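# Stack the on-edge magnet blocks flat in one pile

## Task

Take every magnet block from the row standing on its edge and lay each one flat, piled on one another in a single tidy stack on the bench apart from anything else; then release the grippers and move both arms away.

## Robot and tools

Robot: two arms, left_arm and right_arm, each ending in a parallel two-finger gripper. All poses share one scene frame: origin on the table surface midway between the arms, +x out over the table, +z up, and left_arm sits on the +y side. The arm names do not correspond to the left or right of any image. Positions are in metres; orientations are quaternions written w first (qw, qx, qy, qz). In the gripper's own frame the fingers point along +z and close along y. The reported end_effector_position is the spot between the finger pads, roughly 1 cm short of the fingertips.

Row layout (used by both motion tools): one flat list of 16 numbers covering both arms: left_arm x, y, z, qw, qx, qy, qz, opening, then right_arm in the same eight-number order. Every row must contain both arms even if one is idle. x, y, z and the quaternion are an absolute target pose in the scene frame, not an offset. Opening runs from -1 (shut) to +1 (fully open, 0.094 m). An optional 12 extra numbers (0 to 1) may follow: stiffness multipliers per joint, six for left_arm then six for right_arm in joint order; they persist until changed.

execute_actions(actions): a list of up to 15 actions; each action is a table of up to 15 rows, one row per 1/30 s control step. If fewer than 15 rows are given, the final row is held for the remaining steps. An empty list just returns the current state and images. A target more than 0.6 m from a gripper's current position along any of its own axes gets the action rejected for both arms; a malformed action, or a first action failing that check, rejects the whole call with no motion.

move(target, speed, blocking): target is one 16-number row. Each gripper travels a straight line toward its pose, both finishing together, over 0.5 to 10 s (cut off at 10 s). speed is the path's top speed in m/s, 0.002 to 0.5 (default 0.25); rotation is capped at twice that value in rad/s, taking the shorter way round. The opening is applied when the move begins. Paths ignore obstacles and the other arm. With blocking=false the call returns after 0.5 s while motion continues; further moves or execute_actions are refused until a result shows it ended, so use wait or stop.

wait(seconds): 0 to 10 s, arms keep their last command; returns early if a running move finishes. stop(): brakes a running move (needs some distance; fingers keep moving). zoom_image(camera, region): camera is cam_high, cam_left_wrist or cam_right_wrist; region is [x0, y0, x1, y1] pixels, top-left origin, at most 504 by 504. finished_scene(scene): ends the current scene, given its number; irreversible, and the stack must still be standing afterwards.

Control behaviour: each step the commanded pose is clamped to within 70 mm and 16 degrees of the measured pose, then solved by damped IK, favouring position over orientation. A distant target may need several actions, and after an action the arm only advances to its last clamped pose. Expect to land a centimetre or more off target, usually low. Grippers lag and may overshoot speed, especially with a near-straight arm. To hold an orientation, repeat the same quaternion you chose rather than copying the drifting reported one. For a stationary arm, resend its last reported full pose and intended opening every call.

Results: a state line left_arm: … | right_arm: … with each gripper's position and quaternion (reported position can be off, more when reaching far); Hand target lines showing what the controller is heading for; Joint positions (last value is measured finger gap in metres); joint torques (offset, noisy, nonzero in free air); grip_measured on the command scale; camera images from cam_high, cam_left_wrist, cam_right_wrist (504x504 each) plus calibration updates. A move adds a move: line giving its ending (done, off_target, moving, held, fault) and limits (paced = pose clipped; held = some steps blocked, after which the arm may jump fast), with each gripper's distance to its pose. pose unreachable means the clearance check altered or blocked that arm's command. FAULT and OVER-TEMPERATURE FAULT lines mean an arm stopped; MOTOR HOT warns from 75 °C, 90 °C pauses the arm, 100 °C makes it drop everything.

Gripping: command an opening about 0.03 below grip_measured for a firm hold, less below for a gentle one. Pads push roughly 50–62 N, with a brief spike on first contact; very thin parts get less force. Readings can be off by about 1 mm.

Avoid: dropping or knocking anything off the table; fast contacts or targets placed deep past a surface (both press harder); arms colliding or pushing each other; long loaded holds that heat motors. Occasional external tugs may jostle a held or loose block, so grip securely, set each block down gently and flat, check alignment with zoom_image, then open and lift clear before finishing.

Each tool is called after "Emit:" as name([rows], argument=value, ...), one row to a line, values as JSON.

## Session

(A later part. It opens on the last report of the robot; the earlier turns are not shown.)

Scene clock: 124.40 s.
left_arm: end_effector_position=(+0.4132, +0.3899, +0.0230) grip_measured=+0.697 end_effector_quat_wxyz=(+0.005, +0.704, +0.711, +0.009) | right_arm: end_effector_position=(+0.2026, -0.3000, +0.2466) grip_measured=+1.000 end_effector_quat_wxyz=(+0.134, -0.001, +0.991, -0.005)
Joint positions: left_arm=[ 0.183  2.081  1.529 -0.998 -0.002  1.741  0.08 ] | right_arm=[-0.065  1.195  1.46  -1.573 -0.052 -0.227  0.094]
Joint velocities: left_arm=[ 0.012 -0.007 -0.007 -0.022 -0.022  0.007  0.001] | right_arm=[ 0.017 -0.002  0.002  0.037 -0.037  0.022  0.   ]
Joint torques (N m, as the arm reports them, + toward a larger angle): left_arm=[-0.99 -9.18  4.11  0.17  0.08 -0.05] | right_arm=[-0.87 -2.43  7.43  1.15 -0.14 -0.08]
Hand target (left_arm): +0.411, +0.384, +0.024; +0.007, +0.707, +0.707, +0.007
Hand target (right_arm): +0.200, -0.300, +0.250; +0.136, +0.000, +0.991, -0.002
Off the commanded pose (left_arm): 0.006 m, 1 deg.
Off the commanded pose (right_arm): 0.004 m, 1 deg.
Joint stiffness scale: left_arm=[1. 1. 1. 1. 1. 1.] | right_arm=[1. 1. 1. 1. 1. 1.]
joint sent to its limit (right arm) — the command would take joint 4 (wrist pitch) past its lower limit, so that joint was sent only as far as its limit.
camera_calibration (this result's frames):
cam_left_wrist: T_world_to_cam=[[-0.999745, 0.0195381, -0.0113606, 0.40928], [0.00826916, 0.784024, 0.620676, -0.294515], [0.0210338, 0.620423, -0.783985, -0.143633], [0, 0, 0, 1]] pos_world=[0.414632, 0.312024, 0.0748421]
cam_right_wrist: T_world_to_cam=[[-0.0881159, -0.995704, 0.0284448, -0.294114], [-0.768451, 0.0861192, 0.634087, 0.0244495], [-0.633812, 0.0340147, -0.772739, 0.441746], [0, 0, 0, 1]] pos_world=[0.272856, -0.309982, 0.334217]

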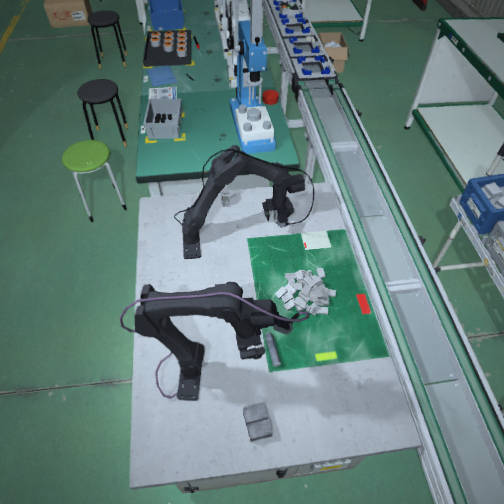

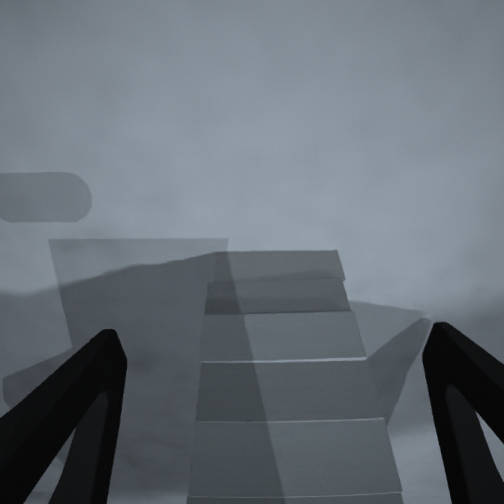

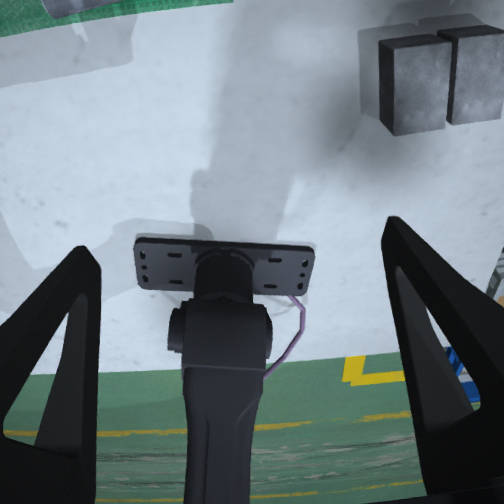

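Fits. Square the other axis.

Emit:
move(target=[0.411,0.384,0.024,0.01,0,1,0,0.7, 0.2,-0.3,0.25,0.13,0,0.99,0,1], speed=0.35)

Emit:
execute_actions([
  [[0.411,0.384,0.024,0.01,0,1,0,0.15, 0.2,-0.3,0.25,0.13,0,0.99,0,1]],
  [[0.411,0.384,0.024,0.01,0,1,0,0, 0.2,-0.3,0.25,0.13,0,0.99,0,1]],
  [[0.411,0.384,0.024,0.01,0,1,0,-0.12, 0.2,-0.3,0.25,0.13,0,0.99,0,1]],
  [[0.411,0.384,0.024,0.01,0,1,0,0.7, 0.2,-0.3,0.25,0.13,0,0.99,0,1]],
])

Emit:
move(target=[0.415,0.384,0.14,0.01,0,1,0,0.7, 0.2,-0.3,0.25,0.13,0,0.99,0,1], speed=0.12)

Emit:
move(target=[0.28,0.35,0.2,0.2,0,0.98,0,1, 0.2,-0.3,0.25,0.13,0,0.99,0,1])

Scene clock: 127.70 s.
left_arm: end_effector_position=(+0.4132, +0.3899, +0.0230) grip_measured=+0.697 end_effector_quat_wxyz=(+0.010, +0.001, +1.000, +0.003) | right_arm: end_effector_position=(+0.2026, -0.3000, +0.2466) grip_measured=+1.000 end_effector_quat_wxyz=(+0.134, -0.001, +0.991, -0.005)
Joint positions: left_arm=[ 0.183  2.081  1.529 -0.998 -0.002  0.181  0.08 ] | right_arm=[-0.065  1.195  1.46  -1.573 -0.052 -0.227  0.094]
Joint velocities: left_arm=[-0.007  0.007 -0.002 -0.066 -0.037  0.007 -0.   ] | right_arm=[ 0.007 -0.002 -0.002  0.007  0.037  0.022  0.   ]
Joint torques (N m, as the arm reports them, + toward a larger angle): left_arm=[-0.95 -9.19  4.15  0.16  0.1  -0.13] | right_arm=[-0.85 -2.53  7.41  1.13 -0.13 -0.09]
Hand target (left_arm): +0.411, +0.384, +0.024; +0.010, +0.000, +1.000, -0.000
Hand target (right_arm): +0.200, -0.300, +0.250; +0.136, +0.000, +0.991, -0.002
Off the commanded pose (left_arm): 0.006 m, 0 deg.
Off the commanded pose (right_arm): 0.004 m, 1 deg.
Joint stiffness scale: left_arm=[1. 1. 1. 1. 1. 1.] | right_arm=[1. 1. 1. 1. 1. 1.]
joint sent to its limit (right arm) — the command would take joint 4 (wrist pitch) past its lower limit, so that joint was sent only as far as its limit.
move: done
camera_calibration (this result's frames):
cam_left_wrist: T_world_to_cam=[[-0.0305587, -0.999532, 0.0015978, 0.405825], [-0.799037, 0.0253893, 0.600745, 0.335307], [-0.600505, 0.0170813, -0.799439, 0.34878], [0, 0, 0, 1]] pos_world=[0.489768, 0.391164, 0.0767455]
cam_right_wrist: T_world_to_cam=[[-0.0881159, -0.995704, 0.0284448, -0.294114], [-0.768451, 0.0861192, 0.634087, 0.0244495], [-0.633812, 0.0340147, -0.772739, 0.441746], [0, 0, 0, 1]] pos_world=[0.272856, -0.309982, 0.334217]

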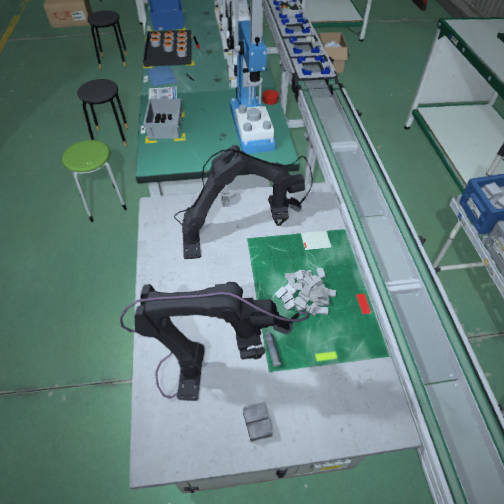

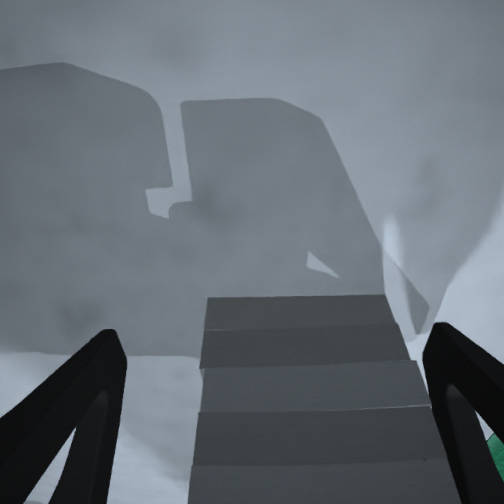

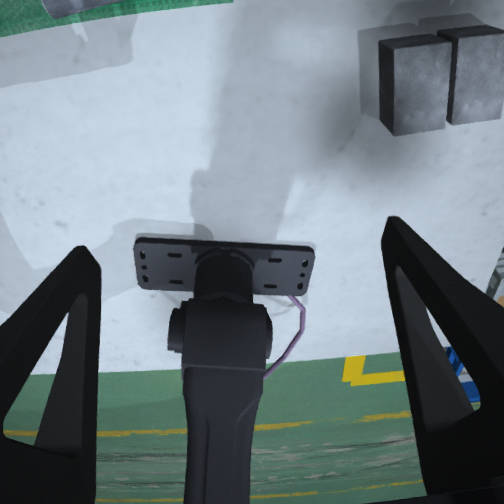

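Scene clock: 129.70 s.
left_arm: end_effector_position=(+0.4137, +0.3862, +0.0230) grip_measured=+0.697 end_effector_quat_wxyz=(+0.010, +0.001, +1.000, -0.002) | right_arm: end_effector_position=(+0.2026, -0.3000, +0.2466) grip_measured=+1.000 end_effector_quat_wxyz=(+0.134, -0.001, +0.991, -0.005)
Joint positions: left_arm=[ 0.178  2.081  1.529 -0.999  0.008  0.177  0.08 ] | right_arm=[-0.065  1.195  1.46  -1.573 -0.052 -0.227  0.094]
Joint velocities: left_arm=[ 0.002 -0.002 -0.007  0.022  0.022 -0.022  0.   ] | right_arm=[-0.002  0.007 -0.017 -0.051  0.051  0.11   0.   ]
Joint torques (N m, as the arm reports them, + toward a larger angle): left_arm=[-0.53 -9.17  4.18  0.17 -0.02 -0.13] | right_arm=[-0.84 -2.4   7.43  1.13 -0.13 -0.09]
Hand target (left_arm): +0.411, +0.384, +0.024; +0.010, -0.000, +1.000, -0.000
Hand target (right_arm): +0.200, -0.300, +0.250; +0.136, +0.000, +0.991, -0.002
Off the commanded pose (left_arm): 0.004 m, 0 deg.
Off the commanded pose (right_arm): 0.004 m, 1 deg.
Joint stiffness scale: left_arm=[1. 1. 1. 1. 1. 1.] | right_arm=[1. 1. 1. 1. 1. 1.]
joint sent to its limit (right arm) — the command would take joint 4 (wrist pitch) past its lower limit, so that joint was sent only as far as its limit.
camera_calibration (this result's frames):
cam_left_wrist: T_world_to_cam=[[-0.0319149, -0.99942, 0.0119063, 0.40236], [-0.79964, 0.0326783, 0.59959, 0.33325], [-0.599631, 0.00961511, -0.800219, 0.351676], [0, 0, 0, 1]] pos_world=[0.490197, 0.387855, 0.0768137]
cam_right_wrist: T_world_to_cam=[[-0.0881159, -0.995704, 0.0284448, -0.294114], [-0.768451, 0.0861192, 0.634087, 0.0244495], [-0.633812, 0.0340147, -0.772739, 0.441746], [0, 0, 0, 1]] pos_world=[0.272856, -0.309982, 0.334217]

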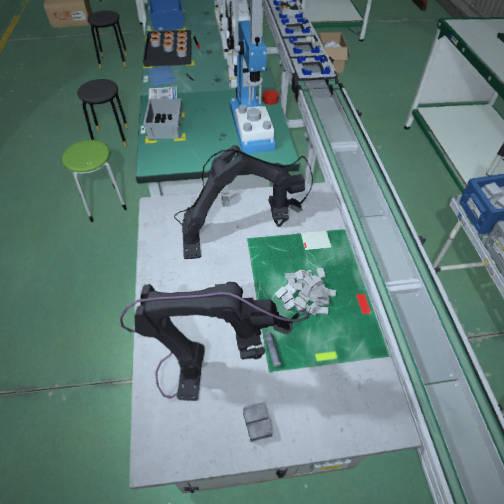

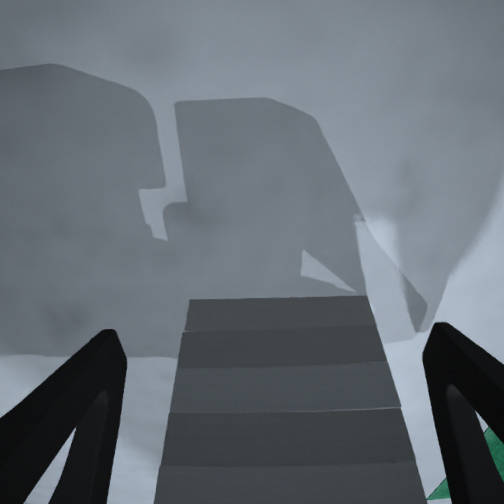

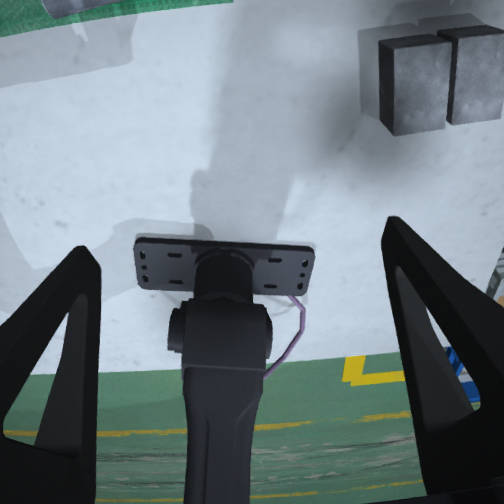

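Scene clock: 131.30 s.
left_arm: end_effector_position=(+0.4072, +0.3850, +0.1229) grip_measured=+0.697 end_effector_quat_wxyz=(-0.011, +0.001, +1.000, -0.006) | right_arm: end_effector_position=(+0.2026, -0.3000, +0.2466) grip_measured=+1.000 end_effector_quat_wxyz=(+0.134, -0.001, +0.991, -0.005)
Joint positions: left_arm=[ 0.178  2.05   1.883 -1.428  0.008  0.176  0.08 ] | right_arm=[-0.065  1.195  1.46  -1.573 -0.052 -0.227  0.094]
Joint velocities: left_arm=[ 0.027 -0.007 -0.002  0.007  0.081 -0.022 -0.   ] | right_arm=[-0.002 -0.022 -0.012 -0.095  0.081 -0.11   0.   ]
Joint torques (N m, as the arm reports them, + toward a larger angle): left_arm=[-0.67 -9.73  8.05 -0.07 -0.02 -0.14] | right_arm=[-0.83 -2.47  7.45  1.13 -0.13 -0.09]
Hand target (left_arm): +0.412, +0.383, +0.140; +0.010, -0.000, +1.000, -0.000
Hand target (right_arm): +0.200, -0.300, +0.250; +0.136, +0.000, +0.991, -0.002
Off the commanded pose (left_arm): 0.019 m, 3 deg.
Off the commanded pose (right_arm): 0.004 m, 1 deg.
Joint stiffness scale: left_arm=[1. 1. 1. 1. 1. 1.] | right_arm=[1. 1. 1. 1. 1. 1.]
joint sent to its limit (right arm) — the command would take joint 4 (wrist pitch) past its lower limit, so that joint was sent only as far as its limit.
move: off_target (left_arm)
camera_calibration (this result's frames):
cam_left_wrist: T_world_to_cam=[[-0.0304437, -0.999318, 0.0208865, 0.398069], [-0.773028, 0.0367864, 0.633304, 0.251587], [-0.633641, 0.00313432, -0.773621, 0.440832], [0, 0, 0, 1]] pos_world=[0.485932, 0.387161, 0.173391]
cam_right_wrist: T_world_to_cam=[[-0.0881159, -0.995704, 0.0284448, -0.294114], [-0.768451, 0.0861192, 0.634087, 0.0244495], [-0.633812, 0.0340147, -0.772739, 0.441746], [0, 0, 0, 1]] pos_world=[0.272856, -0.309982, 0.334217]

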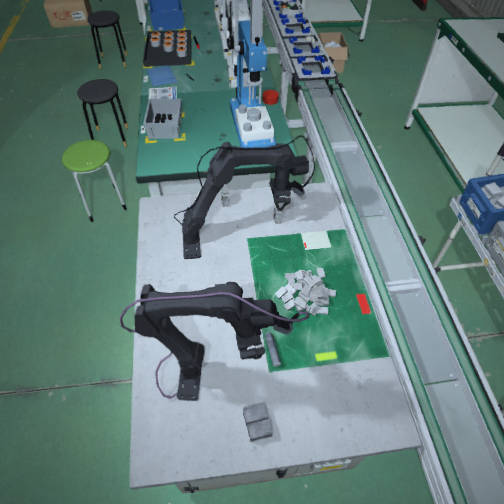

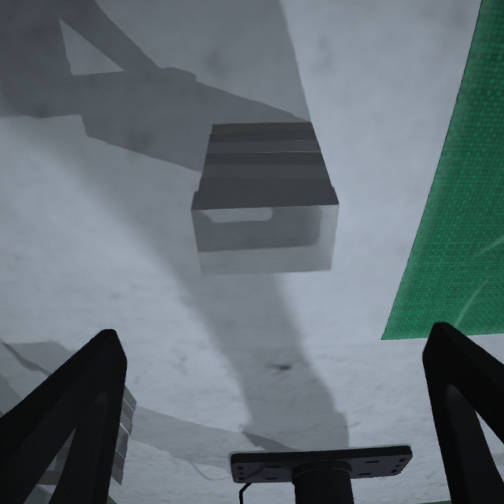

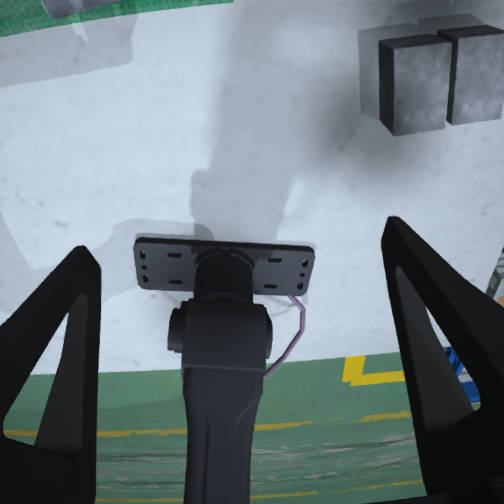

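Scene clock: 132.53 s.
left_arm: end_effector_position=(+0.2745, +0.3540, +0.1986) grip_measured=+1.000 end_effector_quat_wxyz=(+0.187, -0.002, +0.982, +0.007) | right_arm: end_effector_position=(+0.2026, -0.3000, +0.2466) grip_measured=+1.000 end_effector_quat_wxyz=(+0.134, -0.001, +0.991, -0.005)
Joint positions: left_arm=[ 0.178  1.173  1.205 -1.23   0.05   0.162  0.094] | right_arm=[-0.065  1.195  1.46  -1.573 -0.052 -0.227  0.094]
Joint velocities: left_arm=[-0.007  0.002 -0.032  0.051  0.007 -0.037  0.   ] | right_arm=[ 0.007 -0.017 -0.007  0.007 -0.066  0.007  0.   ]
Joint torques (N m, as the arm reports them, + toward a larger angle): left_arm=[-0.93 -2.98  5.08  1.1   0.15 -0.13] | right_arm=[-0.85 -2.44  7.43  1.14 -0.12 -0.09]
Hand target (left_arm): +0.278, +0.350, +0.199; +0.199, -0.001, +0.980, +0.003
Hand target (right_arm): +0.200, -0.300, +0.250; +0.136, +0.000, +0.991, -0.002
Off the commanded pose (left_arm): 0.007 m, 2 deg.
Off the commanded pose (right_arm): 0.004 m, 1 deg.
Joint stiffness scale: left_arm=[1. 1. 1. 1. 1. 1.] | right_arm=[1. 1. 1. 1. 1. 1.]
joint sent to its limit (right arm) — the command would take joint 4 (wrist pitch) past its lower limit, so that joint was sent only as far as its limit.
move: done
camera_calibration (this result's frames):
cam_left_wrist: T_world_to_cam=[[-0.0241313, -0.999572, -0.0165075, 0.367268], [-0.958561, 0.0184463, 0.28429, 0.228941], [-0.283864, 0.0226837, -0.958596, 0.349187], [0, 0, 0, 1]] pos_world=[0.327438, 0.354967, 0.275706]
cam_right_wrist: T_world_to_cam=[[-0.0881159, -0.995704, 0.0284448, -0.294114], [-0.768451, 0.0861192, 0.634087, 0.0244495], [-0.633812, 0.0340147, -0.772739, 0.441746], [0, 0, 0, 1]] pos_world=[0.272856, -0.309982, 0.334217]

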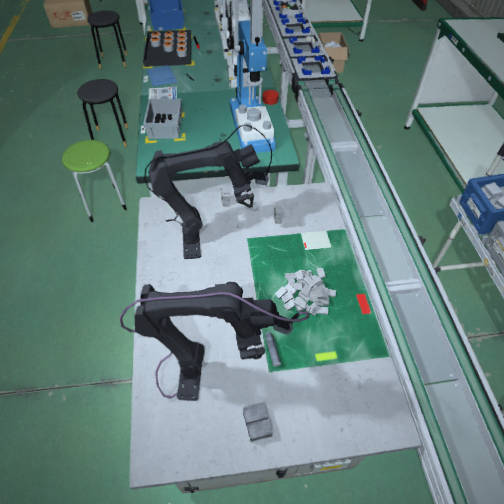

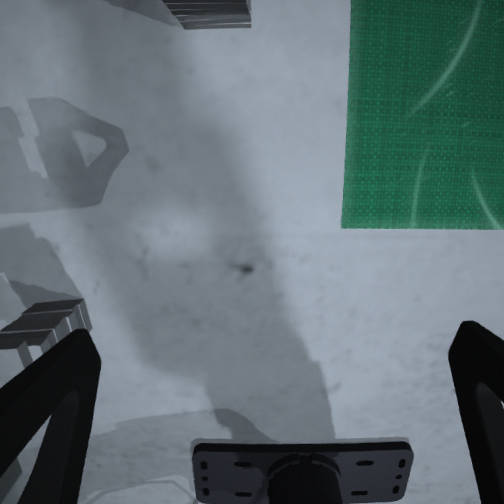

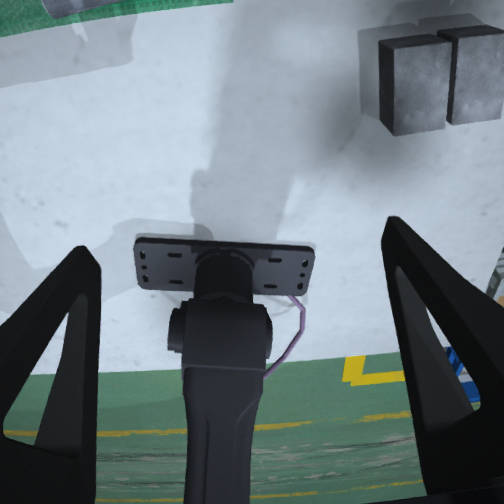

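Emit:
zoom_image(camera="cam_high", region=[230,165,320,245])

Emit:
move(target=[0.415,0.386,0.13,0,0.707,0.707,0,0.5,0.2,-0.3,0.25,0.13,0,0.99,0,1])

Emit:
move(target=[0.413,0.386,0.058,0,0.707,0.707,0,0.5,0.2,-0.3,0.25,0.13,0,0.99,0,1], speed=0.06)

Region (230, 165, 320, 245) of cam_high's 504x504 image, scaled by 5.600, with more detail than that image has.

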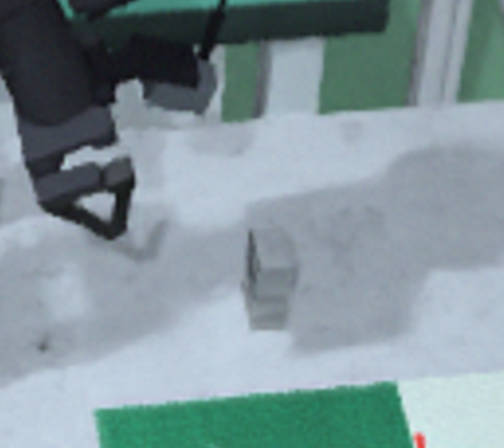

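Scene clock: 137.30 s.
left_arm: end_effector_position=(+0.4133, +0.3896, +0.1206) grip_measured=+0.503 end_effector_quat_wxyz=(-0.003, +0.700, +0.714, -0.007) | right_arm: end_effector_position=(+0.2026, -0.3000, +0.2466) grip_measured=+1.000 end_effector_quat_wxyz=(+0.134, -0.001, +0.991, -0.005)
Joint positions: left_arm=[ 0.185  2.07   1.903 -1.42   0.004  1.732  0.071] | right_arm=[-0.065  1.195  1.46  -1.573 -0.052 -0.227  0.094]
Joint velocities: left_arm=[-0.017 -0.012 -0.012 -0.037 -0.037  0.066  0.   ] | right_arm=[-0.007 -0.002 -0.007 -0.051  0.007  0.007  0.   ]
Joint torques (N m, as the arm reports them, + toward a larger angle): left_arm=[-0.91 -8.66  8.07 -0.14  0.04  0.06] | right_arm=[-0.88 -2.45  7.45  1.14 -0.12 -0.09]
Hand target (left_arm): +0.416, +0.386, +0.131; +0.002, +0.708, +0.706, -0.001
Hand target (right_arm): +0.200, -0.300, +0.250; +0.136, +0.000, +0.991, -0.002
Off the commanded pose (left_arm): 0.010 m, 2 deg.
Off the commanded pose (right_arm): 0.004 m, 1 deg.
Joint stiffness scale: left_arm=[1. 1. 1. 1. 1. 1.] | right_arm=[1. 1. 1. 1. 1. 1.]
joint sent to its limit (right arm) — the command would take joint 4 (wrist pitch) past its lower limit, so that joint was sent only as far as its limit.
move: done
camera_calibration (this result's frames):
cam_left_wrist: T_world_to_cam=[[-0.999714, 0.00855712, 0.0223378, 0.410629], [0.0204215, 0.791593, 0.610707, -0.361699], [-0.0124566, 0.610988, -0.791542, -0.0484644], [0, 0, 0, 1]] pos_world=[0.417294, 0.312416, 0.173358]
cam_right_wrist: T_world_to_cam=[[-0.0881159, -0.995704, 0.0284448, -0.294114], [-0.768451, 0.0861192, 0.634087, 0.0244495], [-0.633812, 0.0340147, -0.772739, 0.441746], [0, 0, 0, 1]] pos_world=[0.272856, -0.309982, 0.334217]

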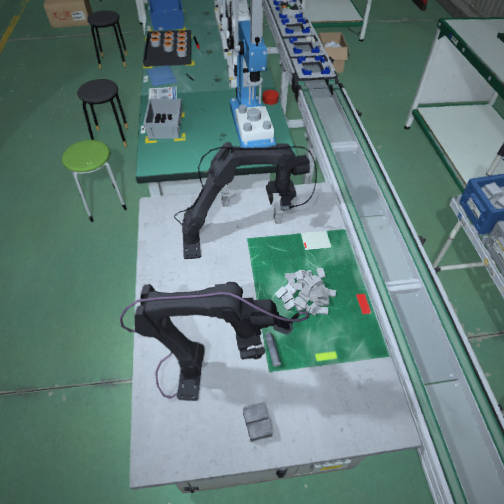

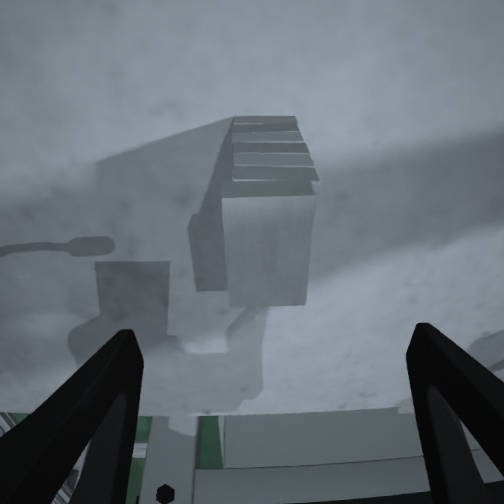

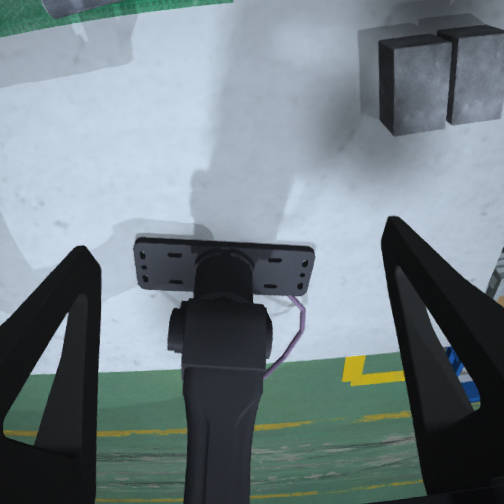

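Scene clock: 138.87 s.
left_arm: end_effector_position=(+0.4142, +0.3908, +0.0609) grip_measured=+0.503 end_effector_quat_wxyz=(-0.001, +0.700, +0.714, +0.001) | right_arm: end_effector_position=(+0.2026, -0.3000, +0.2466) grip_measured=+1.000 end_effector_quat_wxyz=(+0.134, -0.001, +0.991, -0.005)
Joint positions: left_arm=[ 0.185  2.07   1.666 -1.167 -0.002  1.732  0.071] | right_arm=[-0.065  1.195  1.46  -1.573 -0.052 -0.227  0.094]
Joint velocities: left_arm=[ 0.022  0.007 -0.022 -0.007 -0.022 -0.022  0.   ] | right_arm=[-0.002  0.012 -0.002  0.022 -0.066  0.081  0.   ]
Joint torques (N m, as the arm reports them, + toward a larger angle): left_arm=[-0.92 -8.47  4.54  0.18  0.04  0.06] | right_arm=[-0.84 -2.42  7.42  1.13 -0.13 -0.08]
Hand target (left_arm): +0.414, +0.386, +0.058; -0.000, +0.707, +0.707, -0.000
Hand target (right_arm): +0.200, -0.300, +0.250; +0.136, +0.000, +0.991, -0.002
Off the commanded pose (left_arm): 0.006 m, 1 deg.
Off the commanded pose (right_arm): 0.004 m, 1 deg.
Joint stiffness scale: left_arm=[1. 1. 1. 1. 1. 1.] | right_arm=[1. 1. 1. 1. 1. 1.]
joint sent to its limit (right arm) — the command would take joint 4 (wrist pitch) past its lower limit, so that joint was sent only as far as its limit.
move: done
camera_calibration (this result's frames):
cam_left_wrist: T_world_to_cam=[[-0.999922, 0.00923446, 0.00844032, 0.41352], [0.0124756, 0.786433, 0.61755, -0.321271], [-0.000935003, 0.617607, -0.786486, -0.104171], [0, 0, 0, 1]] pos_world=[0.417398, 0.313176, 0.112982]
cam_right_wrist: T_world_to_cam=[[-0.0881159, -0.995704, 0.0284448, -0.294114], [-0.768451, 0.0861192, 0.634087, 0.0244495], [-0.633812, 0.0340147, -0.772739, 0.441746], [0, 0, 0, 1]] pos_world=[0.272856, -0.309982, 0.334217]

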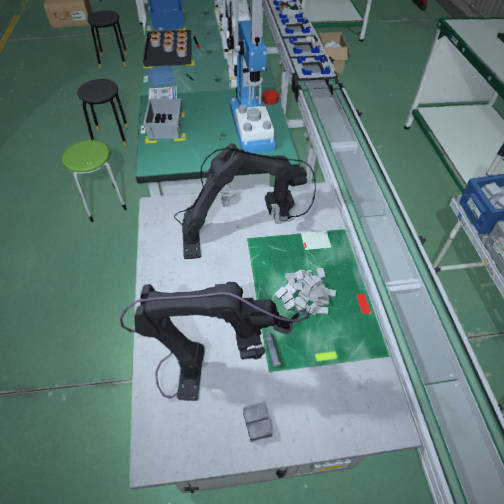

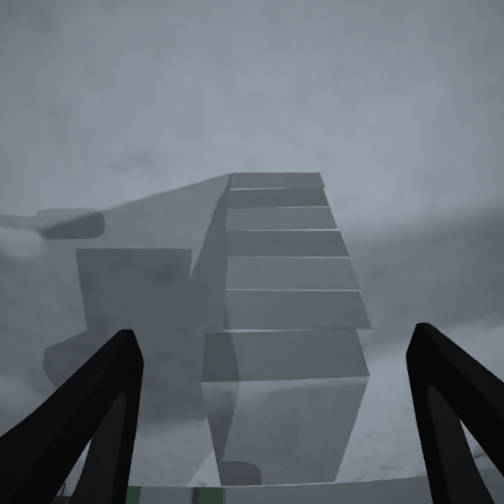

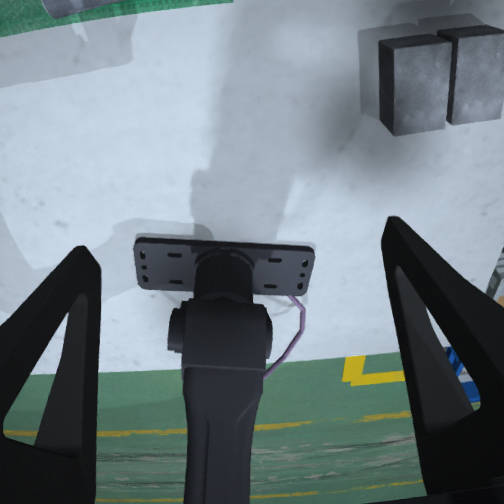

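Emit:
execute_actions([
  [[0.408,0.386,0.052,0,0.707,0.707,0,0.0,0.2,-0.3,0.25,0.13,0,0.99,0,1]],
  [[0.408,0.386,0.052,0,0.707,0.707,0,-0.2,0.2,-0.3,0.25,0.13,0,0.99,0,1]],
])

Scene clock: 140.00 s.
left_arm: end_effector_position=(+0.4076, +0.3897, +0.0480) grip_measured=-0.197 end_effector_quat_wxyz=(-0.005, +0.701, +0.714, -0.005) | right_arm: end_effector_position=(+0.2026, -0.3000, +0.2466) grip_measured=+1.000 end_effector_quat_wxyz=(+0.134, -0.001, +0.991, -0.005)
Joint positions: left_arm=[ 0.185  2.067  1.609 -1.127 -0.002  1.734  0.038] | right_arm=[-0.065  1.195  1.46  -1.573 -0.052 -0.227  0.094]
Joint velocities: left_arm=[-0.012 -0.017  0.002  0.022 -0.022 -0.051  0.   ] | right_arm=[ 0.012  0.002 -0.007  0.022 -0.022 -0.037  0.   ]
Joint torques (N m, as the arm reports them, + toward a larger angle): left_arm=[-0.72 -9.49  4.59  0.13  0.05  0.06] | right_arm=[-0.89 -2.42  7.43  1.14 -0.14 -0.08]
Hand target (left_arm): +0.408, +0.386, +0.052; -0.000, +0.707, +0.707, -0.000
Hand target (right_arm): +0.200, -0.300, +0.250; +0.136, +0.000, +0.991, -0.002
Off the commanded pose (left_arm): 0.005 m, 1 deg.
Off the commanded pose (right_arm): 0.004 m, 1 deg.
Joint stiffness scale: left_arm=[1. 1. 1. 1. 1. 1.] | right_arm=[1. 1. 1. 1. 1. 1.]
joint sent to its limit (right arm) — the command would take joint 4 (wrist pitch) past its lower limit, so that joint was sent only as far as its limit.
camera_calibration (this result's frames):
cam_left_wrist: T_world_to_cam=[[-0.999696, 0.0111764, 0.0219936, 0.405563], [0.0223507, 0.787708, 0.615644, -0.316809], [-0.0104439, 0.615948, -0.787718, -0.10897], [0, 0, 0, 1]] pos_world=[0.411383, 0.31214, 0.100284]
cam_right_wrist: T_world_to_cam=[[-0.0881159, -0.995704, 0.0284448, -0.294114], [-0.768451, 0.0861192, 0.634087, 0.0244495], [-0.633812, 0.0340147, -0.772739, 0.441746], [0, 0, 0, 1]] pos_world=[0.272856, -0.309982, 0.334217]

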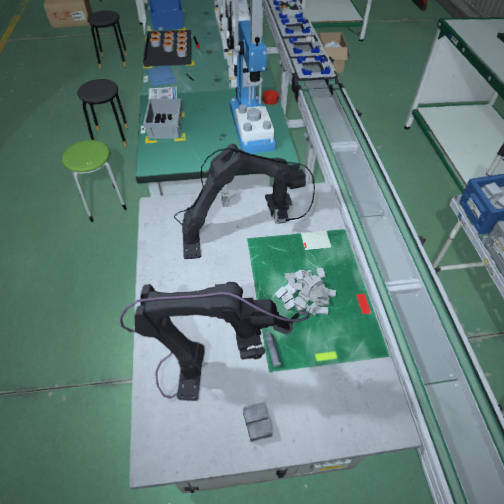

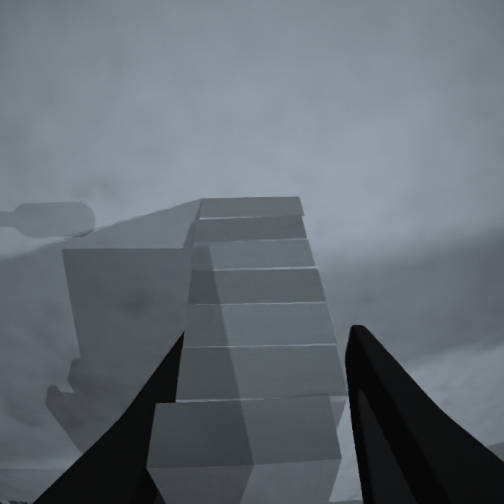

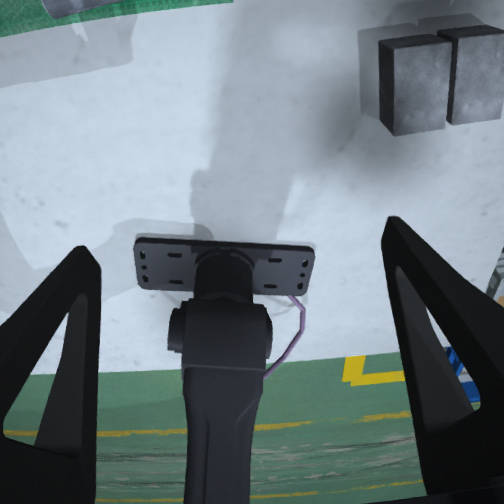

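Emit:
execute_actions([
  [[0.408,0.386,0.052,0,0.707,0.707,0,-0.27,0.2,-0.3,0.25,0.13,0,0.99,0,1]],
  [[0.408,0.386,0.052,0,0.707,0.707,0,-0.33,0.2,-0.3,0.25,0.13,0,0.99,0,1]],
])

Scene clock: 141.17 s.
left_arm: end_effector_position=(+0.4101, +0.3902, +0.0480) grip_measured=-0.327 end_effector_quat_wxyz=(-0.002, +0.701, +0.713, -0.001) | right_arm: end_effector_position=(+0.2026, -0.3000, +0.2466) grip_measured=+1.000 end_effector_quat_wxyz=(+0.134, -0.001, +0.991, -0.005)
Joint positions: left_arm=[ 0.185  2.067  1.609 -1.117 -0.003  1.735  0.032] | right_arm=[-0.065  1.195  1.46  -1.573 -0.052 -0.227  0.094]
Joint velocities: left_arm=[-0.022 -0.002 -0.002  0.007 -0.007 -0.007 -0.001] | right_arm=[-0.007 -0.007 -0.007  0.051 -0.037 -0.007  0.   ]
Joint torques (N m, as the arm reports them, + toward a larger angle): left_arm=[-0.69 -9.48  4.59  0.06  0.04  0.06] | right_arm=[-0.84 -2.44  7.44  1.14 -0.13 -0.08]
Hand target (left_arm): +0.408, +0.386, +0.052; -0.000, +0.707, +0.707, +0.000
Hand target (right_arm): +0.200, -0.300, +0.250; +0.136, +0.000, +0.991, -0.002
Off the commanded pose (left_arm): 0.006 m, 1 deg.
Off the commanded pose (right_arm): 0.004 m, 1 deg.
Joint stiffness scale: left_arm=[1. 1. 1. 1. 1. 1.] | right_arm=[1. 1. 1. 1. 1. 1.]
joint sent to its limit (right arm) — the command would take joint 4 (wrist pitch) past its lower limit, so that joint was sent only as far as its limit.
camera_calibration (this result's frames):
cam_left_wrist: T_world_to_cam=[[-0.999858, 0.0119045, 0.0119612, 0.408327], [0.0167503, 0.786317, 0.617596, -0.314522], [-0.00205309, 0.617709, -0.786404, -0.113481], [0, 0, 0, 1]] pos_world=[0.413305, 0.312551, 0.100122]
cam_right_wrist: T_world_to_cam=[[-0.0881159, -0.995704, 0.0284448, -0.294114], [-0.768451, 0.0861192, 0.634087, 0.0244495], [-0.633812, 0.0340147, -0.772739, 0.441746], [0, 0, 0, 1]] pos_world=[0.272856, -0.309982, 0.334217]

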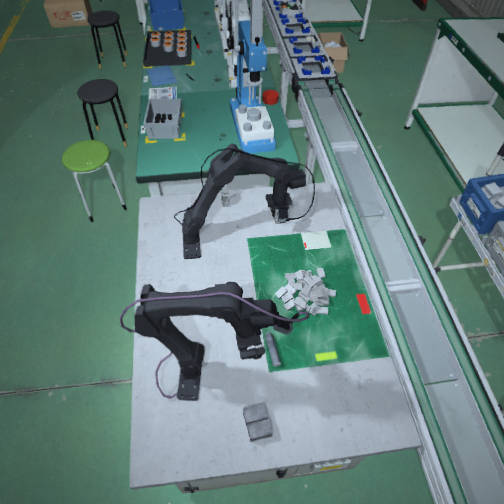

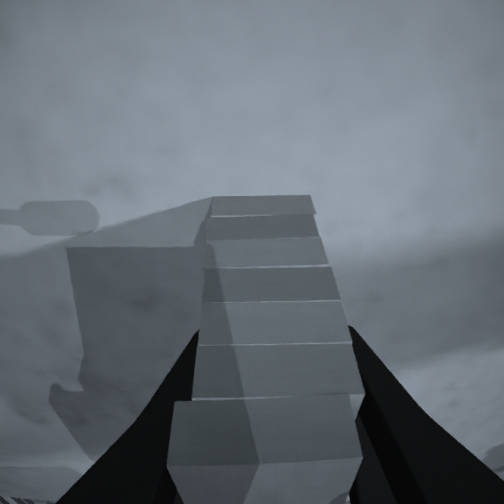

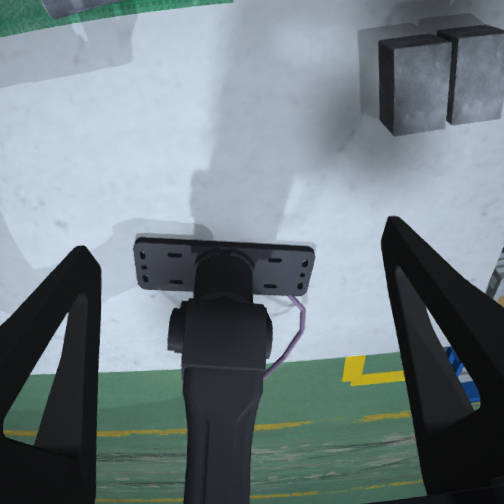

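Centred now.

Emit:
execute_actions([
  [[0.408,0.386,0.052,0,0.707,0.707,0,-0.4,0.2,-0.3,0.25,0.13,0,0.99,0,1]],
  [[0.408,0.386,0.052,0,0.707,0.707,0,-0.48,0.2,-0.3,0.25,0.13,0,0.99,0,1]],
  [[0.408,0.386,0.052,0,0.707,0.707,0,0.8,0.2,-0.3,0.25,0.13,0,0.99,0,1]],
])

Emit:
move(target=[0.41,0.386,0.17,0,0.707,0.707,0,1,0.2,-0.3,0.25,0.13,0,0.99,0,1], speed=0.12)

Scene clock: 142.87 s.
left_arm: end_effector_position=(+0.4117, +0.3905, +0.0480) grip_measured=+0.797 end_effector_quat_wxyz=(-0.000, +0.701, +0.713, +0.002) | right_arm: end_effector_position=(+0.2026, -0.3000, +0.2466) grip_measured=+1.000 end_effector_quat_wxyz=(+0.134, -0.001, +0.991, -0.005)
Joint positions: left_arm=[ 0.185  2.067  1.609 -1.11  -0.003  1.736  0.084] | right_arm=[-0.065  1.195  1.46  -1.573 -0.052 -0.227  0.094]
Joint velocities: left_arm=[-0.002  0.002 -0.022 -0.007 -0.022 -0.022 -0.   ] | right_arm=[-0.007  0.012  0.007 -0.007 -0.081 -0.095  0.   ]
Joint torques (N m, as the arm reports them, + toward a larger angle): left_arm=[-0.71 -9.51  4.6  -0.01  0.05  0.05] | right_arm=[-0.86 -2.44  7.44  1.15 -0.13 -0.09]
Hand target (left_arm): +0.408, +0.386, +0.052; +0.000, +0.707, +0.707, -0.000
Hand target (right_arm): +0.200, -0.300, +0.250; +0.136, +0.000, +0.991, -0.002
Off the commanded pose (left_arm): 0.007 m, 1 deg.
Off the commanded pose (right_arm): 0.004 m, 1 deg.
Joint stiffness scale: left_arm=[1. 1. 1. 1. 1. 1.] | right_arm=[1. 1. 1. 1. 1. 1.]
joint sent to its limit (right arm) — the command would take joint 4 (wrist pitch) past its lower limit, so that joint was sent only as far as its limit.
camera_calibration (this result's frames):
cam_left_wrist: T_world_to_cam=[[-0.999909, 0.0122757, 0.00559892, 0.410091], [0.0131083, 0.785587, 0.618613, -0.313041], [0.00319544, 0.61863, -0.785676, -0.116214], [0, 0, 0, 1]] pos_world=[0.414529, 0.31278, 0.100048]
cam_right_wrist: T_world_to_cam=[[-0.0881159, -0.995704, 0.0284448, -0.294114], [-0.768451, 0.0861192, 0.634087, 0.0244495], [-0.633812, 0.0340147, -0.772739, 0.441746], [0, 0, 0, 1]] pos_world=[0.272856, -0.309982, 0.334217]

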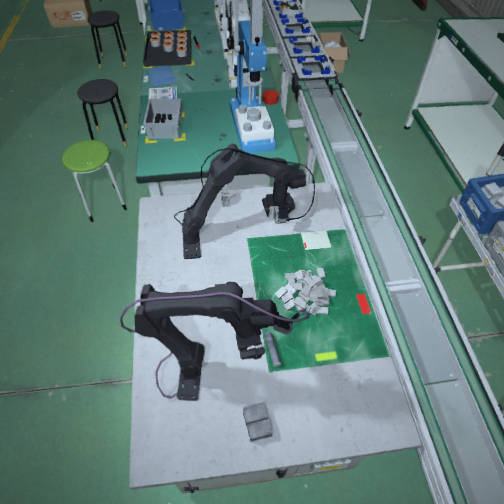

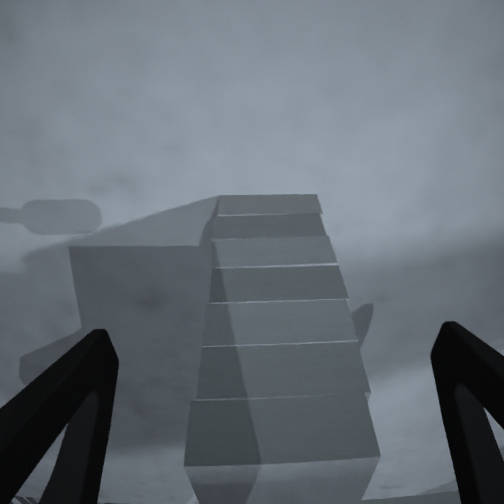

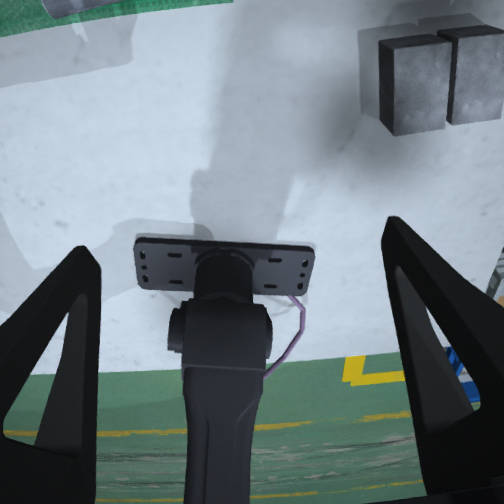

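Scene clock: 144.47 s.
left_arm: end_effector_position=(+0.4069, +0.3899, +0.1567) grip_measured=+1.000 end_effector_quat_wxyz=(-0.005, +0.701, +0.713, -0.003) | right_arm: end_effector_position=(+0.2026, -0.3000, +0.2466) grip_measured=+1.000 end_effector_quat_wxyz=(+0.134, -0.001, +0.991, -0.005)
Joint positions: left_arm=[ 0.185  2.059  2.033 -1.554 -0.004  1.736  0.094] | right_arm=[-0.065  1.195  1.46  -1.573 -0.052 -0.227  0.094]
Joint velocities: left_arm=[-0.007 -0.002 -0.017 -0.051 -0.022  0.037  0.   ] | right_arm=[-0.017  0.002 -0.002 -0.066  0.007 -0.007  0.   ]
Joint torques (N m, as the arm reports them, + toward a larger angle): left_arm=[-0.78 -9.31  7.47 -0.14  0.07  0.06] | right_arm=[-0.82 -2.42  7.44  1.13 -0.13 -0.07]
Hand target (left_arm): +0.407, +0.386, +0.170; +0.004, +0.707, +0.707, +0.005
Hand target (right_arm): +0.200, -0.300, +0.250; +0.136, +0.000, +0.991, -0.002
Off the commanded pose (left_arm): 0.014 m, 1 deg.
Off the commanded pose (right_arm): 0.004 m, 1 deg.
Joint stiffness scale: left_arm=[1. 1. 1. 1. 1. 1.] | right_arm=[1. 1. 1. 1. 1. 1.]
joint sent to its limit (left arm) — the command would take joint 4 (wrist pitch) past its lower limit, so that joint was sent only as far as its limit.
joint sent to its limit (right arm) — the command would take joint 4 (wrist pitch) past its lower limit, so that joint was sent only as far as its limit.
move: off_target (left_arm)
camera_calibration (this result's frames):
cam_left_wrist: T_world_to_cam=[[-0.999744, 0.0122924, 0.018993, 0.402548], [0.0214004, 0.786151, 0.617663, -0.383207], [-0.00733883, 0.617912, -0.786213, -0.0257599], [0, 0, 0, 1]] pos_world=[0.410457, 0.312228, 0.208794]
cam_right_wrist: T_world_to_cam=[[-0.0881159, -0.995704, 0.0284448, -0.294114], [-0.768451, 0.0861192, 0.634087, 0.0244495], [-0.633812, 0.0340147, -0.772739, 0.441746], [0, 0, 0, 1]] pos_world=[0.272856, -0.309982, 0.334217]

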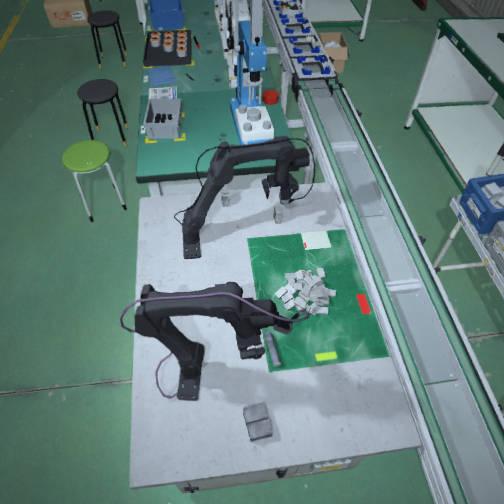

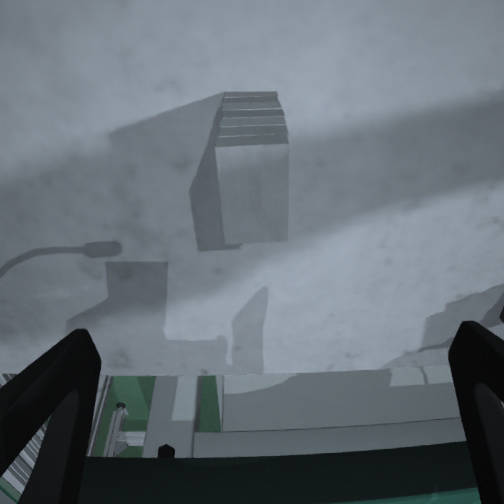

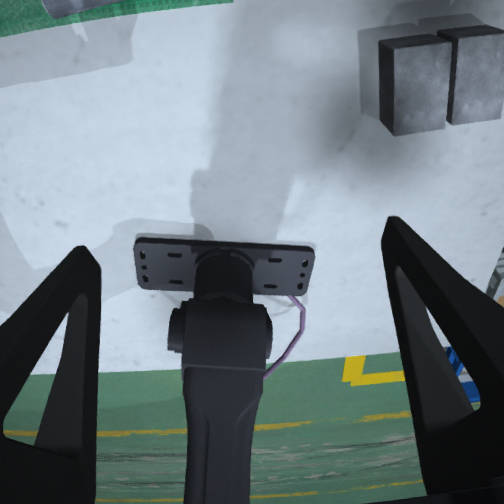

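Emit:
move(target=[0.3,0.36,0.18,0,0.707,0.707,0,1,0.2,-0.3,0.25,0.13,0,0.99,0,1])

Emit:
finished_scene(scene=1)

Scene clock: 145.63 s.
left_arm: end_effector_position=(+0.3015, +0.3648, +0.1791) grip_measured=+1.000 end_effector_quat_wxyz=(-0.003, +0.707, +0.707, +0.001) | right_arm: end_effector_position=(+0.2026, -0.3000, +0.2466) grip_measured=+1.000 end_effector_quat_wxyz=(+0.134, -0.001, +0.991, -0.005)
Joint positions: left_arm=[ 0.165  1.616  1.557 -1.513 -0.005  1.731  0.094] | right_arm=[-0.065  1.195  1.46  -1.573 -0.052 -0.227  0.094]
Joint velocities: left_arm=[-0.002  0.002 -0.002 -0.022 -0.066 -0.007  0.   ] | right_arm=[-0.002 -0.007  0.012 -0.095 -0.037 -0.022  0.   ]
Joint torques (N m, as the arm reports them, + toward a larger angle): left_arm=[-0.92 -5.93  4.43  0.14  0.08 -0.11] | right_arm=[-0.83 -2.44  7.4   1.13 -0.13 -0.08]
Hand target (left_arm): +0.300, +0.360, +0.179; +0.000, +0.707, +0.707, -0.000
Hand target (right_arm): +0.200, -0.300, +0.250; +0.136, +0.000, +0.991, -0.002
Off the commanded pose (left_arm): 0.005 m, 0 deg.
Off the commanded pose (right_arm): 0.004 m, 1 deg.
Joint stiffness scale: left_arm=[1. 1. 1. 1. 1. 1.] | right_arm=[1. 1. 1. 1. 1. 1.]
joint sent to its limit (right arm) — the command would take joint 4 (wrist pitch) past its lower limit, so that joint was sent only as far as its limit.
move: done
camera_calibration (this result's frames):
cam_left_wrist: T_world_to_cam=[[-0.999537, 0.0282813, 0.0112601, 0.2925], [0.029174, 0.784415, 0.619549, -0.37709], [0.00868903, 0.619591, -0.784877, 0.00089573], [0, 0, 0, 1]] pos_world=[0.303358, 0.286968, 0.231036]
cam_right_wrist: T_world_to_cam=[[-0.0881159, -0.995704, 0.0284448, -0.294114], [-0.768451, 0.0861192, 0.634087, 0.0244495], [-0.633812, 0.0340147, -0.772739, 0.441746], [0, 0, 0, 1]] pos_world=[0.272856, -0.309982, 0.334217]

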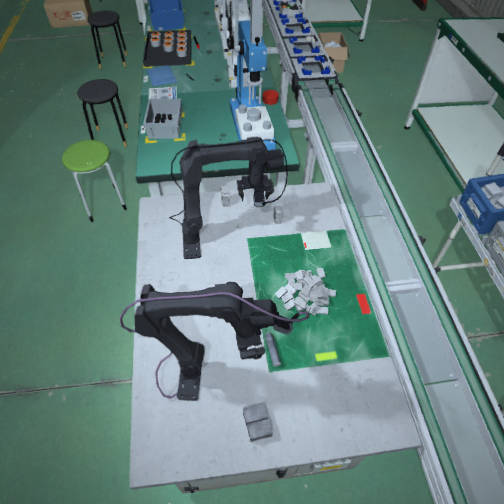

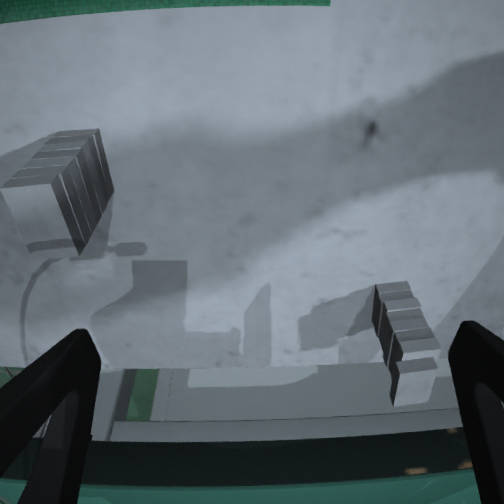

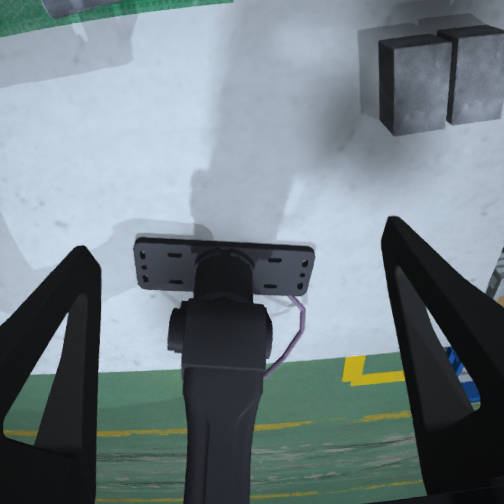

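The scene is finished: the task was done.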